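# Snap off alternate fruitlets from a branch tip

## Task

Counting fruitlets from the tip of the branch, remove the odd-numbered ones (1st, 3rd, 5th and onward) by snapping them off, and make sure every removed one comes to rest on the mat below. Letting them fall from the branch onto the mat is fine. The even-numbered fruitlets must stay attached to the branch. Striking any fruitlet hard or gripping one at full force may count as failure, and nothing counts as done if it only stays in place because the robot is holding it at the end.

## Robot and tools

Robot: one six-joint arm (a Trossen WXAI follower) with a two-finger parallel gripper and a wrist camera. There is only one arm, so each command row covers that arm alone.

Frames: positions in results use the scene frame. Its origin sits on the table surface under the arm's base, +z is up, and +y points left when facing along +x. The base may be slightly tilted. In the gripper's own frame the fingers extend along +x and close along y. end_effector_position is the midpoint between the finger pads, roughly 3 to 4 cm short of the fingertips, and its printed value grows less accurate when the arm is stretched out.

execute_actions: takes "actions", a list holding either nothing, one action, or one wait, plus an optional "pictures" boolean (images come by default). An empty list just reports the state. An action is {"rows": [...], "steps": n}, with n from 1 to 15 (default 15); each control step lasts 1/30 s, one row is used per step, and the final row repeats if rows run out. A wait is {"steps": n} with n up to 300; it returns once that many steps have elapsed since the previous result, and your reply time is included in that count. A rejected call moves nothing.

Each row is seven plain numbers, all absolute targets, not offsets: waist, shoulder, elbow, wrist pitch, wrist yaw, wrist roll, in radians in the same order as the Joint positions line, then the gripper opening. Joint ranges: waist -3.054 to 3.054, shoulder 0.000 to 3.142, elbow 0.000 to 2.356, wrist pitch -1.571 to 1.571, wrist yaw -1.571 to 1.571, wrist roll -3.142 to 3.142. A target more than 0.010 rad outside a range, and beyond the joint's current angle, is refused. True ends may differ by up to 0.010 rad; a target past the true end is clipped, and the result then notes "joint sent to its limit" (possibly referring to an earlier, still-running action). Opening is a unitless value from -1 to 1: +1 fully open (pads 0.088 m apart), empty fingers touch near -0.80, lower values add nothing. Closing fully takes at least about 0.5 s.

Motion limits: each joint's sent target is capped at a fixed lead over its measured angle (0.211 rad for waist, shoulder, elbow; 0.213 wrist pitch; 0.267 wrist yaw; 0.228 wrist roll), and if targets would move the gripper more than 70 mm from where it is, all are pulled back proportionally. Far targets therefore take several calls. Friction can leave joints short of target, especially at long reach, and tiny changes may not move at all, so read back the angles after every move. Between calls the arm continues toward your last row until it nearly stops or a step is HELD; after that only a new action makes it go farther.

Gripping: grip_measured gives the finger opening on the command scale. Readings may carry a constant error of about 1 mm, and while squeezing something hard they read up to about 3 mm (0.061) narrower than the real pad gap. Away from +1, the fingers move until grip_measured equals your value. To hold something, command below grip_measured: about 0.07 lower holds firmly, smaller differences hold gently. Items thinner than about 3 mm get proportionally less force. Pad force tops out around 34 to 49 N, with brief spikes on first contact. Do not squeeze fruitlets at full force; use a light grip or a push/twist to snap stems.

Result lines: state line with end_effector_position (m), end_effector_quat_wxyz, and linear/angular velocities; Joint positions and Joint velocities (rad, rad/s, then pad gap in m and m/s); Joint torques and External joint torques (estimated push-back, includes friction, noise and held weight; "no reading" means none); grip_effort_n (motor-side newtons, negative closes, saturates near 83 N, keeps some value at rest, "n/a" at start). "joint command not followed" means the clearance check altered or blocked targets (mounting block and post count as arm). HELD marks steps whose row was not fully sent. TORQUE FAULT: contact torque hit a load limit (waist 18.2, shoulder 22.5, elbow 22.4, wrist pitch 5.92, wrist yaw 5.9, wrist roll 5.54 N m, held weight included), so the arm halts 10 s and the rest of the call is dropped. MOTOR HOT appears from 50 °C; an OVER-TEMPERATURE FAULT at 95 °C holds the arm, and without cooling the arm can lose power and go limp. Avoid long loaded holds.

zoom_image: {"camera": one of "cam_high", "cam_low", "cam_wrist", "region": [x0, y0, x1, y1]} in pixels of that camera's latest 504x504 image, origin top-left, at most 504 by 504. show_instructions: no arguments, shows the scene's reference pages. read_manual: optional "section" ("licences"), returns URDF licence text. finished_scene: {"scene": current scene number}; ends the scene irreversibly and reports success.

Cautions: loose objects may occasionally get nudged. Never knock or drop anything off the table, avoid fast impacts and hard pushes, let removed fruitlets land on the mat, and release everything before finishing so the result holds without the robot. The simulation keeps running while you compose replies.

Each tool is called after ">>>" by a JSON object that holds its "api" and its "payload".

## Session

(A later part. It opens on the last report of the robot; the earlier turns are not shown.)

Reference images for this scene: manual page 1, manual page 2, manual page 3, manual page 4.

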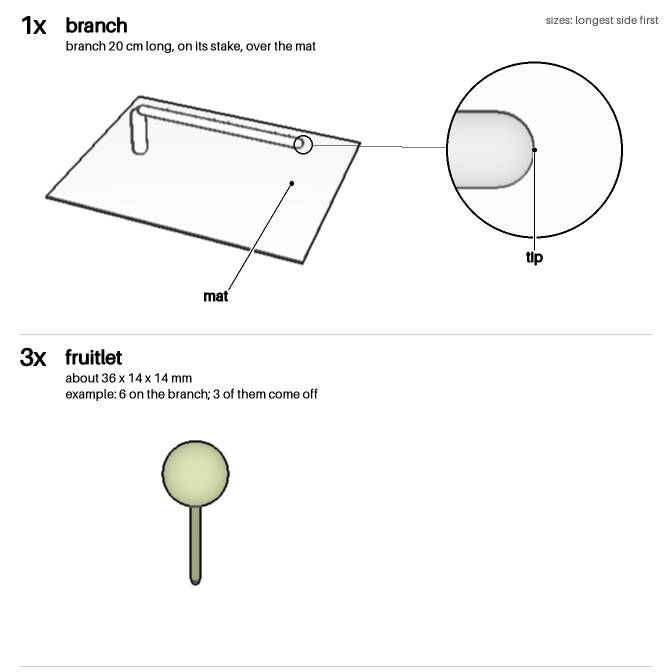

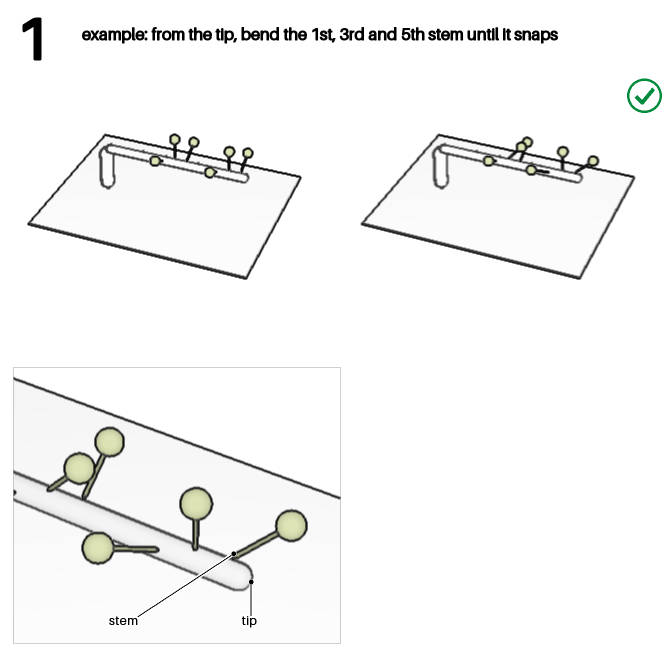

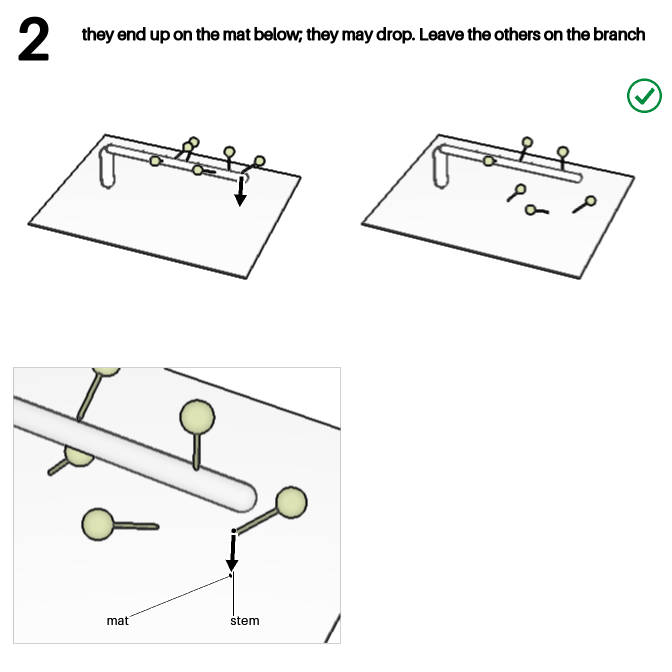

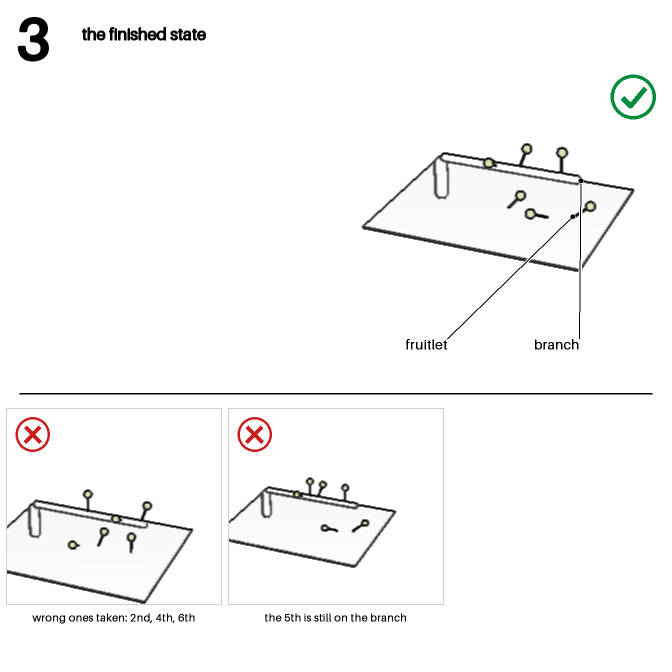

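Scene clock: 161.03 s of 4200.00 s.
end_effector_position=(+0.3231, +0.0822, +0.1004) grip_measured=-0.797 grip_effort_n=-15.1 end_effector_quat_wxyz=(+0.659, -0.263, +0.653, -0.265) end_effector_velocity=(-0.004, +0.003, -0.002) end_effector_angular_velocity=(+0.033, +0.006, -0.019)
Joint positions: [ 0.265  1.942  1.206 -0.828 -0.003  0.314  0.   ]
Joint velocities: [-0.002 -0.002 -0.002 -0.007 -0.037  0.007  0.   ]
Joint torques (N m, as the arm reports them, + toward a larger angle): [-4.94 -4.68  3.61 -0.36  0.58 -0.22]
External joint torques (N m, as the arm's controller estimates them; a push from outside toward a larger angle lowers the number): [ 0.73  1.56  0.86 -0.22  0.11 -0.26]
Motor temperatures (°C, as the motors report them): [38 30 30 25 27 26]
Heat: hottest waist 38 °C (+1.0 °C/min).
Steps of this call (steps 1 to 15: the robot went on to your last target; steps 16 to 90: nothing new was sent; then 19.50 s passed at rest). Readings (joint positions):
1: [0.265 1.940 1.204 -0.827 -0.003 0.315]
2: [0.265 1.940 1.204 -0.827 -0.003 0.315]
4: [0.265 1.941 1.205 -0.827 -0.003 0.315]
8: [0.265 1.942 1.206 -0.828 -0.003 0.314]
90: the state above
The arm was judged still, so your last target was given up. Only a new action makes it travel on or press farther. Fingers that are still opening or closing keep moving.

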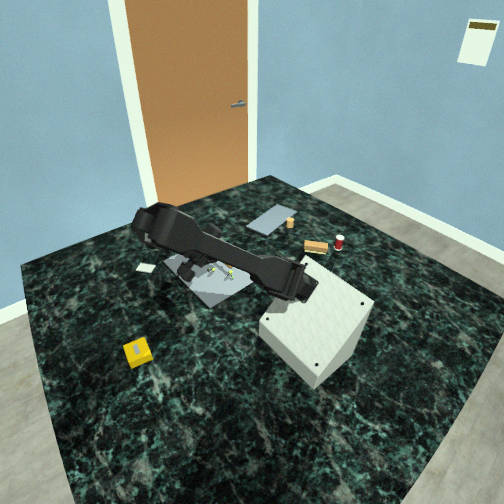

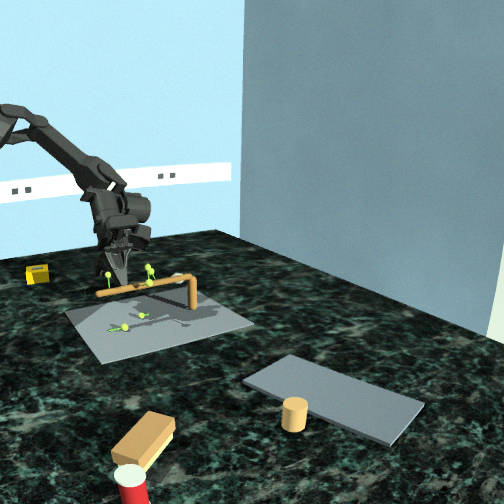

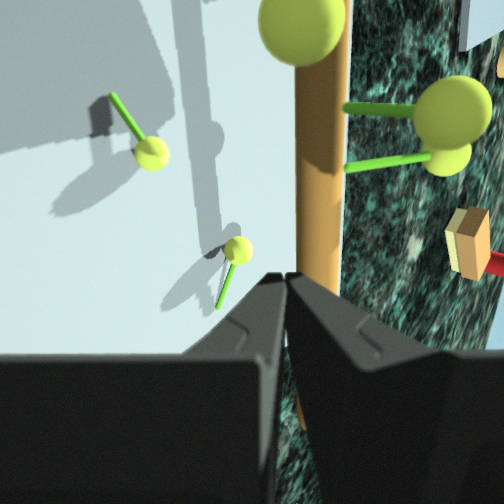

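>>> {"api": "zoom_image", "payload": {"camera": "cam_low", "region": [80, 250, 220, 350]}}

>>> {"api": "show_instructions", "payload": {}}

Region (80, 250, 220, 350) of cam_low's 504x504 image, scaled by 3.600, with more detail than that image has; it fills the top 360 rows of this view, and the rest is white.

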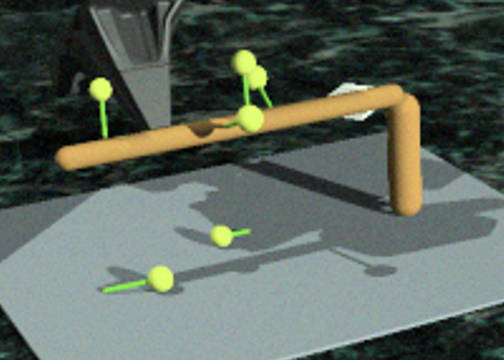

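Reference images for this scene: manual page 1, manual page 2, manual page 3, manual page 4.

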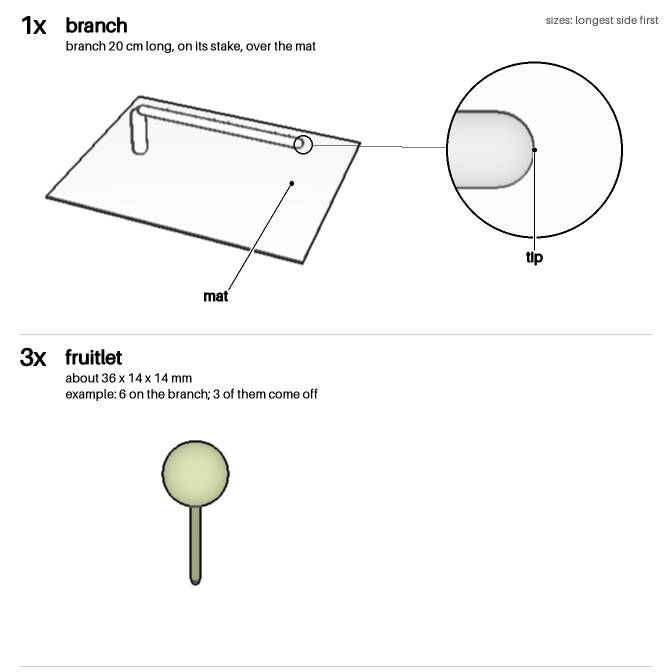

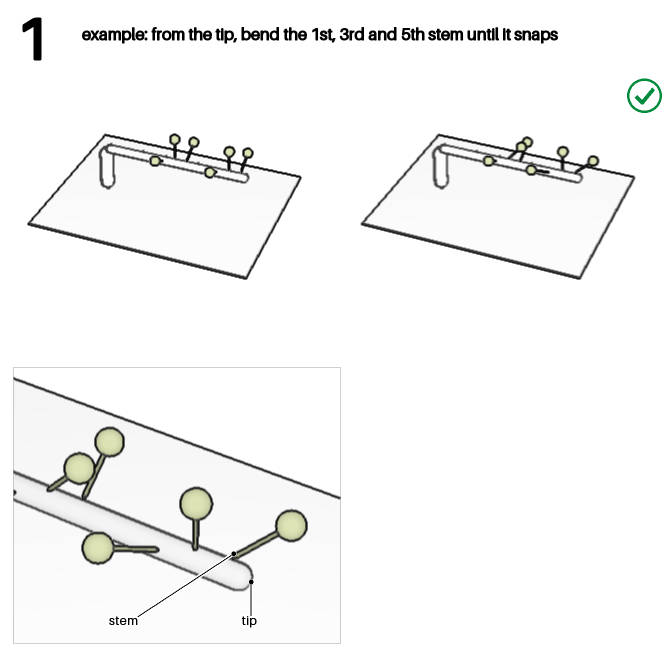

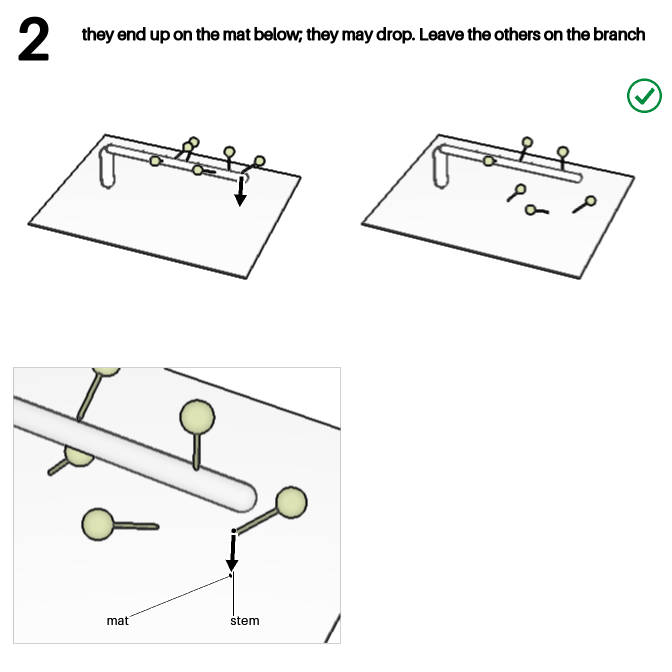

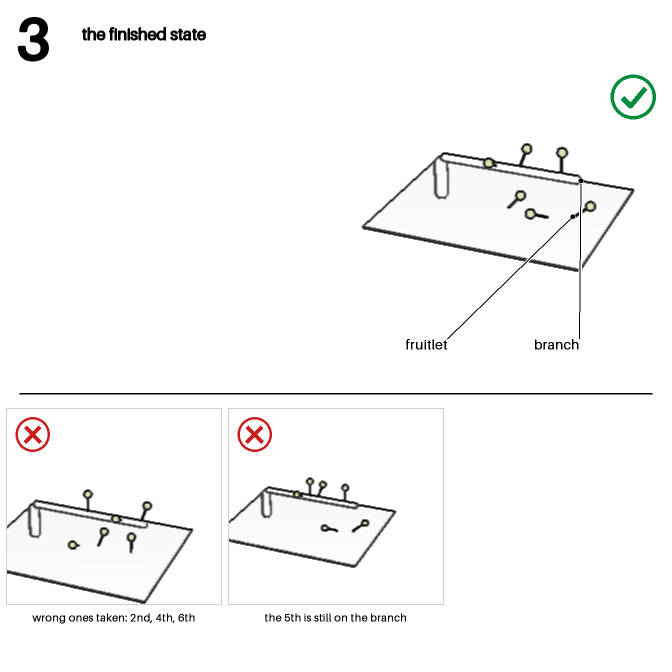

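>>> {"api": "execute_actions", "payload": {"actions": [{"rows":[[0.265,1.92,1.25,-0.9,0,0.314,-0.8],[0.265,1.9,1.29,-0.96,0,0.314,-0.8],[0.265,1.88,1.33,-1.02,0,0.314,-0.8],[0.265,1.86,1.37,-1.08,0,0.314,-0.8],[0.265,1.845,1.39,-1.11,0,0.314,-0.8],[0.265,1.845,1.39,-1.11,0,0.314,-0.8],[0.2,1.865,1.39,-1.11,-0.09,0.24,-0.8],[0.14,1.89,1.39,-1.11,-0.18,0.17,-0.8],[0.08,1.915,1.39,-1.11,-0.27,0.1,-0.8],[0.02,1.94,1.39,-1.11,-0.36,0.03,-0.8],[-0.04,1.965,1.39,-1.1,-0.45,-0.04,-0.8],[-0.1,1.99,1.385,-1.095,-0.54,-0.11,-0.8],[-0.16,2.02,1.38,-1.09,-0.62,-0.18,-0.8],[-0.22,2.05,1.375,-1.08,-0.69,-0.25,-0.8],[-0.2635,2.075,1.369,-1.076,-0.747,-0.30,-0.8]],"steps":15}], "pictures": false}}

>>> {"api": "execute_actions", "payload": {"actions": [{"rows":[[-0.2635,2.075,1.369,-1.076,-0.747,-0.30,-0.8]],"steps":10}]}}

Scene clock: 238.97 s of 4200.00 s.
end_effector_position=(+0.3458, +0.0803, +0.1690) grip_measured=-0.797 grip_effort_n=-15.1 end_effector_quat_wxyz=(+0.681, -0.072, +0.726, -0.072) end_effector_velocity=(+0.077, -0.333, +0.130) end_effector_angular_velocity=(+2.280, -0.486, -0.137)
Joint positions: [-0.117  1.997  1.389 -1.085 -0.558 -0.135  0.   ]
Joint velocities: [-1.741  0.857 -0.134  0.095 -2.117 -1.853  0.   ]
Joint torques (N m, as the arm reports them, + toward a larger angle): [-5.42 -4.84  2.95  0.02  0.   -0.26]
External joint torques (N m, as the arm's controller estimates them; a push from outside toward a larger angle lowers the number): [ 0.85  1.27 -0.45  0.07 -0.12 -0.26]
Motor temperatures (°C, as the motors report them): [39 30 30 25 27 26]
Heat: hottest waist 39 °C (+1.0 °C/min).
Steps of this call (steps 1 to 90: nothing new was sent; then 74.43 s passed at rest; steps 91 to 105: all 15 steps of this action). Readings (joint positions):
91: [0.265 1.942 1.214 -0.845 -0.003 0.314]
92: [0.265 1.941 1.229 -0.879 -0.003 0.314]
94: [0.265 1.929 1.274 -0.964 -0.003 0.314]
98: [0.241 1.877 1.365 -1.067 -0.068 0.266]
105: the state above

Scene clock: 239.30 s of 4200.00 s.
end_effector_position=(+0.3503, +0.0535, +0.1823) grip_measured=-0.797 grip_effort_n=-15.1 end_effector_quat_wxyz=(+0.708, -0.001, +0.706, -0.006) end_effector_velocity=(+0.001, +0.006, -0.001) end_effector_angular_velocity=(+0.037, -0.003, +0.048)
Joint positions: [-0.262  2.064  1.372 -1.078 -0.738 -0.288  0.   ]
Joint velocities: [ 0.002  0.002  0.002 -0.007 -0.037 -0.051  0.   ]
Joint torques (N m, as the arm reports them, + toward a larger angle): [-5.36 -4.45  4.07  0.25 -0.14 -0.26]
External joint torques (N m, as the arm's controller estimates them; a push from outside toward a larger angle lowers the number): [ 1.3   1.16 -0.03 -0.02 -0.12 -0.26]
Motor temperatures (°C, as the motors report them): [39 30 30 25 27 26]
Heat: hottest waist 39 °C (+1.0 °C/min).
Steps of this call (steps 1 to 10: all 10 steps of this action). Readings (joint positions):
1: [-0.169 2.021 1.385 -1.081 -0.609 -0.180]
2: [-0.211 2.039 1.381 -1.080 -0.642 -0.212]
4: [-0.258 2.060 1.373 -1.080 -0.687 -0.251]
8: [-0.264 2.064 1.372 -1.079 -0.732 -0.283]
10: the state above

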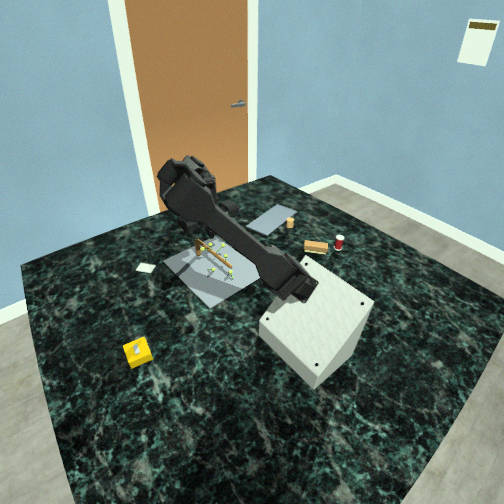

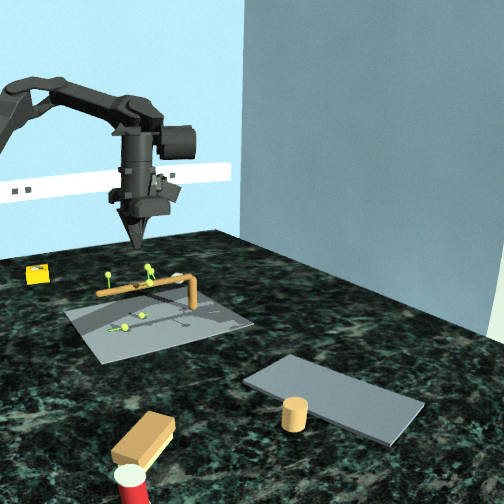

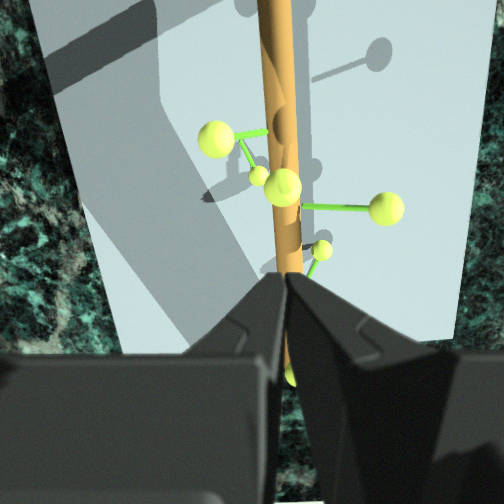

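>>> {"api": "execute_actions", "payload": {"actions": [{"rows":[[-0.25,2.07,1.355,-1.045,-0.749,-0.283,-0.8],[-0.2375,2.075,1.34,-1.015,-0.751,-0.266,-0.8],[-0.225,2.08,1.325,-0.985,-0.753,-0.249,-0.8],[-0.2125,2.085,1.31,-0.955,-0.755,-0.232,-0.8],[-0.20,2.09,1.295,-0.925,-0.757,-0.215,-0.8],[-0.188,2.096,1.28,-0.895,-0.759,-0.198,-0.8],[-0.175,2.102,1.263,-0.864,-0.761,-0.181,-0.8],[-0.16,2.108,1.245,-0.833,-0.768,-0.160,-0.8]],"steps":15}]}}

Scene clock: 249.97 s of 4200.00 s.
end_effector_position=(+0.3493, +0.0544, +0.1287) grip_measured=-0.797 grip_effort_n=-15.1 end_effector_quat_wxyz=(+0.706, -0.001, +0.709, +0.002) end_effector_velocity=(+0.017, +0.002, +0.001) end_effector_angular_velocity=(+0.025, -0.076, +0.013)
Joint positions: [-0.16   2.1    1.253 -0.843 -0.764 -0.17   0.   ]
Joint velocities: [-0.002 -0.002 -0.002  0.095 -0.037  0.051  0.   ]
Joint torques (N m, as the arm reports them, + toward a larger angle): [-5.38 -4.86  3.18  0.25 -0.15  0.22]
External joint torques (N m, as the arm's controller estimates them; a push from outside toward a larger angle lowers the number): [ 0.95  1.14 -0.52  0.02 -0.13  0.22]
Motor temperatures (°C, as the motors report them): [39 30 30 25 27 26]
Heat: hottest waist 39 °C (+1.0 °C/min).
Steps of this call (steps 1 to 15: the robot went on to your last target; steps 16 to 90: nothing new was sent; then 7.17 s passed at rest; steps 91 to 105: all 15 steps of this action). Readings (joint positions):
91: [-0.261 2.065 1.370 -1.072 -0.744 -0.293]
92: [-0.259 2.065 1.365 -1.055 -0.745 -0.291]
94: [-0.247 2.066 1.349 -1.012 -0.748 -0.270]
98: [-0.198 2.080 1.295 -0.907 -0.757 -0.210]
105: the state above

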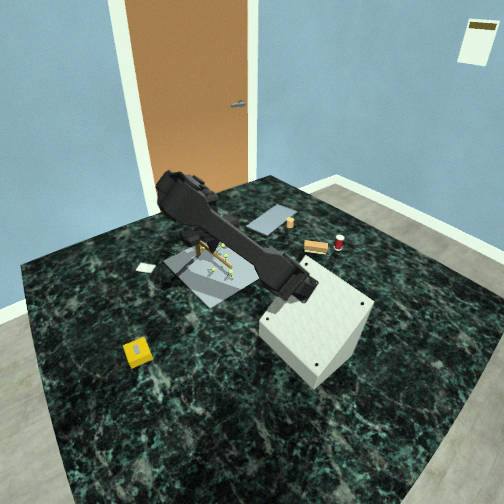

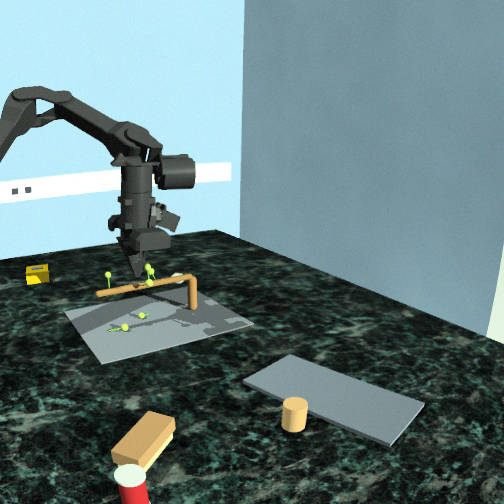

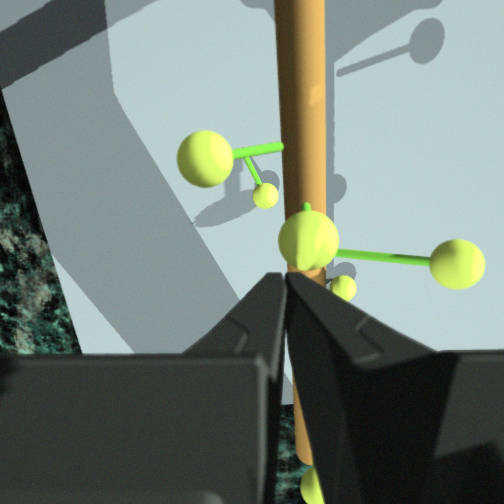

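>>> {"api": "execute_actions", "payload": {"actions": [{"rows":[[-0.165,2.115,1.262,-0.836,-0.767,-0.165,-0.8],[-0.169,2.121,1.269,-0.837,-0.767,-0.165,-0.8],[-0.171,2.127,1.276,-0.839,-0.767,-0.164,-0.8],[-0.170,2.132,1.283,-0.840,-0.767,-0.163,-0.8],[-0.169,2.137,1.290,-0.842,-0.767,-0.162,-0.8],[-0.168,2.142,1.298,-0.843,-0.767,-0.161,-0.8],[-0.167,2.147,1.305,-0.845,-0.767,-0.160,-0.8],[-0.166,2.152,1.312,-0.846,-0.767,-0.158,-0.8],[-0.165,2.157,1.320,-0.848,-0.766,-0.157,-0.8],[-0.164,2.162,1.327,-0.849,-0.766,-0.156,-0.8],[-0.163,2.167,1.334,-0.851,-0.766,-0.155,-0.8],[-0.162,2.172,1.342,-0.852,-0.766,-0.154,-0.8],[-0.161,2.177,1.349,-0.854,-0.766,-0.153,-0.8],[-0.160,2.182,1.356,-0.855,-0.766,-0.152,-0.8],[-0.159,2.187,1.364,-0.857,-0.766,-0.151,-0.8]],"steps":15}]}}

Scene clock: 263.77 s of 4200.00 s.
end_effector_position=(+0.3691, +0.0488, +0.1284) grip_measured=-0.797 grip_effort_n=-15.1 end_effector_quat_wxyz=(+0.710, +0.000, +0.704, +0.000) end_effector_velocity=(+0.040, -0.000, -0.008) end_effector_angular_velocity=(+0.007, +0.016, -0.016)
Joint positions: [-0.165  2.162  1.337 -0.851 -0.765 -0.16   0.   ]
Joint velocities: [ 0.027  0.144  0.212 -0.066 -0.007  0.037  0.   ]
Joint torques (N m, as the arm reports them, + toward a larger angle): [-5.4  -4.69  4.78  0.01 -0.06  0.22]
External joint torques (N m, as the arm's controller estimates them; a push from outside toward a larger angle lowers the number): [ 1.2   1.56  1.05 -0.24 -0.04  0.22]
Motor temperatures (°C, as the motors report them): [40 30 30 25 27 26]
Heat: hottest waist 40 °C (+1.0 °C/min).
Steps of this call (steps 1 to 15: the robot went on to your last target; steps 16 to 90: nothing new was sent; then 10.30 s passed at rest; steps 91 to 105: all 15 steps of this action). Readings (joint positions):
91: [-0.160 2.100 1.252 -0.835 -0.765 -0.167]
92: [-0.161 2.101 1.253 -0.835 -0.765 -0.167]
94: [-0.163 2.108 1.261 -0.835 -0.765 -0.167]
98: [-0.166 2.128 1.286 -0.840 -0.765 -0.167]
105: the state above

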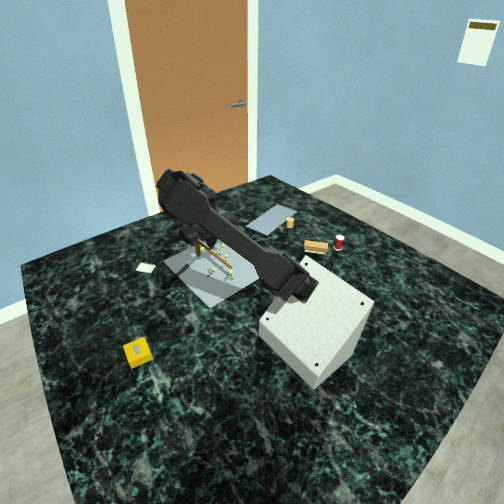

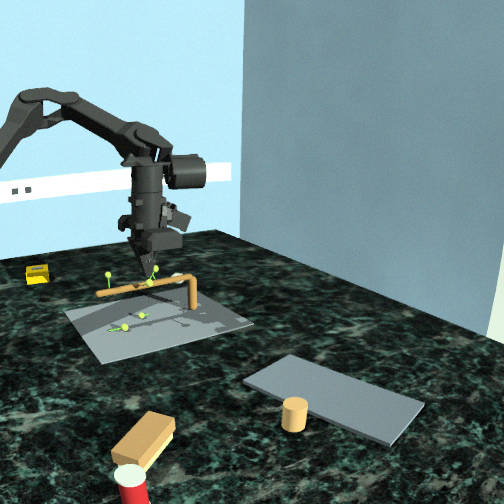

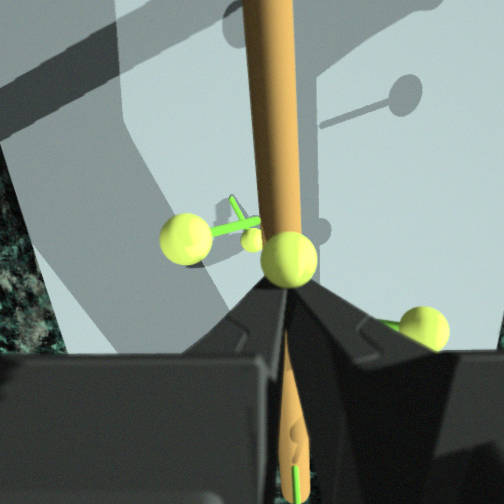

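Continue pushing, lowering.

>>> {"api": "execute_actions", "payload": {"actions": [{"rows":[[-0.158,2.193,1.371,-0.858,-0.766,-0.150,-0.8],[-0.157,2.199,1.378,-0.860,-0.766,-0.149,-0.8],[-0.156,2.205,1.386,-0.861,-0.766,-0.148,-0.8],[-0.155,2.211,1.394,-0.863,-0.766,-0.147,-0.8],[-0.154,2.217,1.402,-0.864,-0.766,-0.146,-0.8],[-0.153,2.223,1.410,-0.865,-0.766,-0.145,-0.8],[-0.152,2.229,1.418,-0.866,-0.766,-0.144,-0.8],[-0.151,2.235,1.426,-0.867,-0.766,-0.143,-0.8],[-0.150,2.241,1.434,-0.868,-0.766,-0.142,-0.8],[-0.149,2.246,1.442,-0.869,-0.766,-0.141,-0.8],[-0.148,2.251,1.450,-0.870,-0.766,-0.140,-0.8],[-0.147,2.256,1.458,-0.871,-0.766,-0.139,-0.8],[-0.146,2.261,1.466,-0.872,-0.766,-0.138,-0.8],[-0.145,2.266,1.474,-0.873,-0.766,-0.137,-0.8],[-0.144,2.271,1.482,-0.874,-0.766,-0.136,-0.8]],"steps":15}]}}

Scene clock: 272.33 s of 4200.00 s.
end_effector_position=(+0.3928, +0.0465, +0.1219) grip_measured=-0.797 grip_effort_n=-15.1 end_effector_quat_wxyz=(+0.710, -0.003, +0.704, +0.002) end_effector_velocity=(+0.048, -0.000, -0.009) end_effector_angular_velocity=(+0.003, -0.015, +0.029)
Joint positions: [-0.15   2.245  1.454 -0.869 -0.765 -0.145  0.   ]
Joint velocities: [ 0.027  0.149  0.232 -0.037 -0.007  0.022  0.   ]
Joint torques (N m, as the arm reports them, + toward a larger angle): [-5.77 -5.13  4.78 -0.04 -0.06  0.23]
External joint torques (N m, as the arm's controller estimates them; a push from outside toward a larger angle lowers the number): [ 1.31  1.6   1.   -0.3  -0.03  0.23]
Motor temperatures (°C, as the motors report them): [40 30 30 25 26 26]
Heat: hottest waist 40 °C (+1.0 °C/min).
Steps of this call (steps 1 to 30: the robot went on to your last target; steps 31 to 90: nothing new was sent; then 5.07 s passed at rest; steps 91 to 105: all 15 steps of this action). Readings (joint positions):
91: [-0.161 2.175 1.358 -0.856 -0.765 -0.157]
92: [-0.161 2.178 1.361 -0.857 -0.765 -0.157]
94: [-0.160 2.186 1.371 -0.858 -0.765 -0.156]
98: [-0.157 2.208 1.400 -0.862 -0.765 -0.152]
105: the state above

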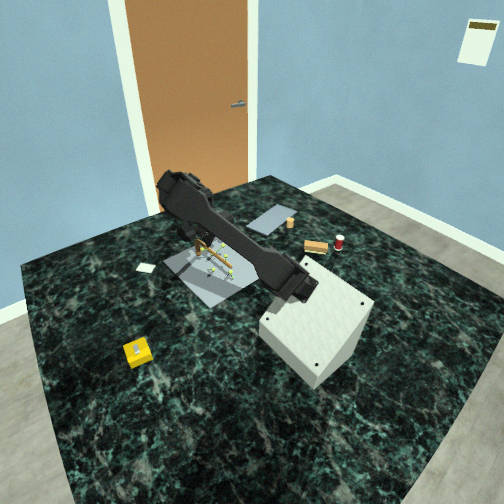

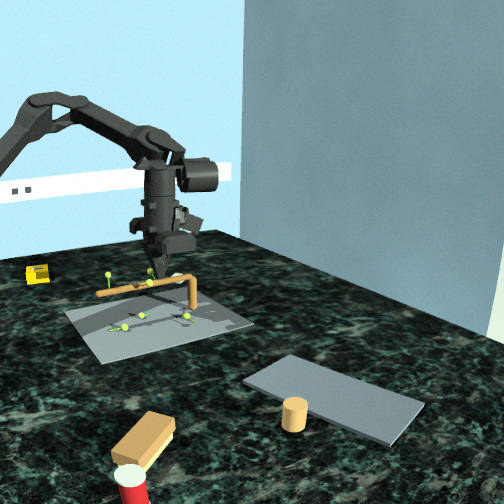

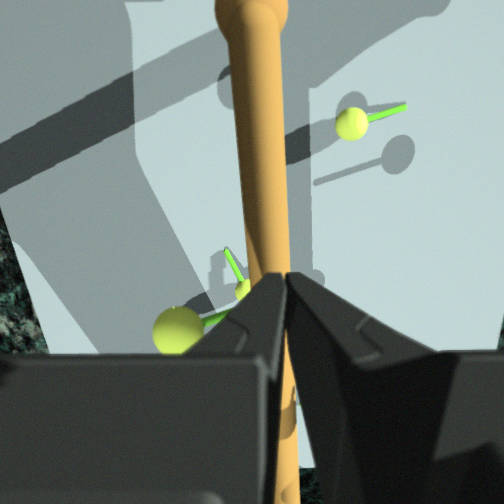

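>>> {"api": "execute_actions", "payload": {"actions": [{"rows":[[-0.155,2.25,1.475,-0.89,-0.765,-0.15,-0.8],[-0.165,2.245,1.485,-0.915,-0.763,-0.163,-0.8],[-0.175,2.24,1.495,-0.94,-0.761,-0.176,-0.8],[-0.185,2.235,1.505,-0.965,-0.759,-0.189,-0.8],[-0.195,2.23,1.515,-0.99,-0.757,-0.202,-0.8],[-0.208,2.222,1.522,-1.015,-0.755,-0.216,-0.8],[-0.222,2.21,1.525,-1.045,-0.752,-0.232,-0.8],[-0.236,2.195,1.525,-1.075,-0.75,-0.25,-0.8],[-0.25,2.175,1.52,-1.105,-0.747,-0.268,-0.8],[-0.265,2.155,1.51,-1.135,-0.744,-0.286,-0.8],[-0.28,2.13,1.495,-1.16,-0.74,-0.305,-0.8]],"steps":15}]}}

Scene clock: 279.67 s of 4200.00 s.
end_effector_position=(+0.3731, +0.0480, +0.1919) grip_measured=-0.797 grip_effort_n=-15.1 end_effector_quat_wxyz=(+0.712, +0.008, +0.702, -0.009) end_effector_velocity=(-0.027, +0.035, +0.086) end_effector_angular_velocity=(-0.009, -0.076, +0.062)
Joint positions: [-0.279  2.143  1.506 -1.139 -0.746 -0.287  0.   ]
Joint velocities: [-0.11  -0.232 -0.002 -0.227  0.007 -0.139  0.   ]
Joint torques (N m, as the arm reports them, + toward a larger angle): [-4.96 -5.45  3.46 -0.05  0.12 -0.26]
External joint torques (N m, as the arm's controller estimates them; a push from outside toward a larger angle lowers the number): [ 0.8  -0.53 -0.02 -0.29  0.14 -0.25]
Motor temperatures (°C, as the motors report them): [40 31 30 25 26 26]
Heat: hottest waist 40 °C (+1.0 °C/min).
Steps of this call (steps 1 to 30: the robot went on to your last target; steps 31 to 90: nothing new was sent; then 3.83 s passed at rest; steps 91 to 105: all 15 steps of this action). Readings (joint positions):
91: [-0.147 2.258 1.475 -0.875 -0.765 -0.143]
92: [-0.149 2.258 1.476 -0.885 -0.765 -0.143]
94: [-0.157 2.258 1.482 -0.919 -0.765 -0.158]
98: [-0.197 2.241 1.504 -1.006 -0.758 -0.207]
105: the state above

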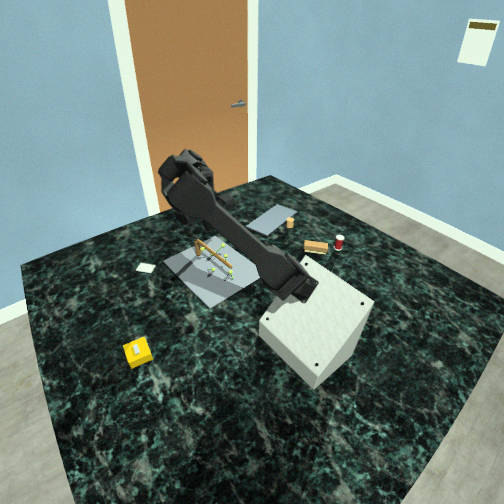

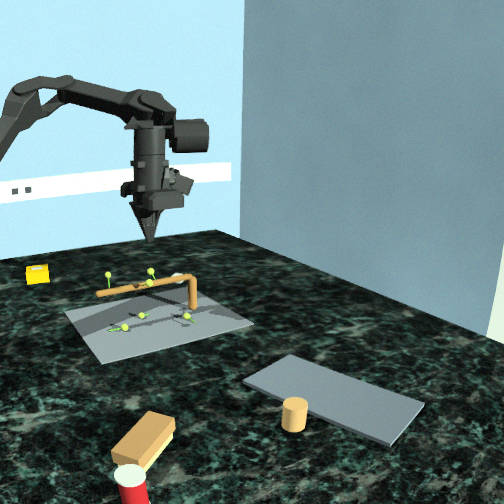

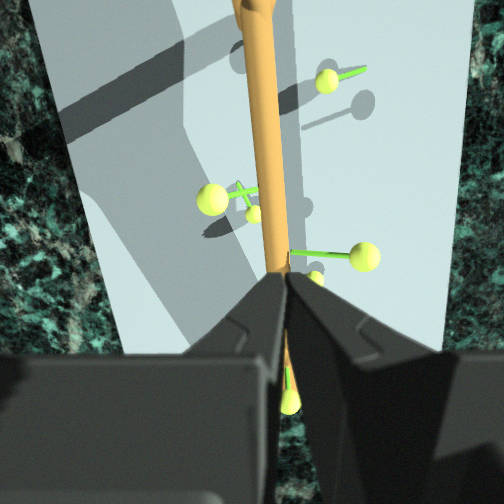

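>>> {"api": "finished_scene", "payload": {"scene": 2}}

The scene is finished: the task was done.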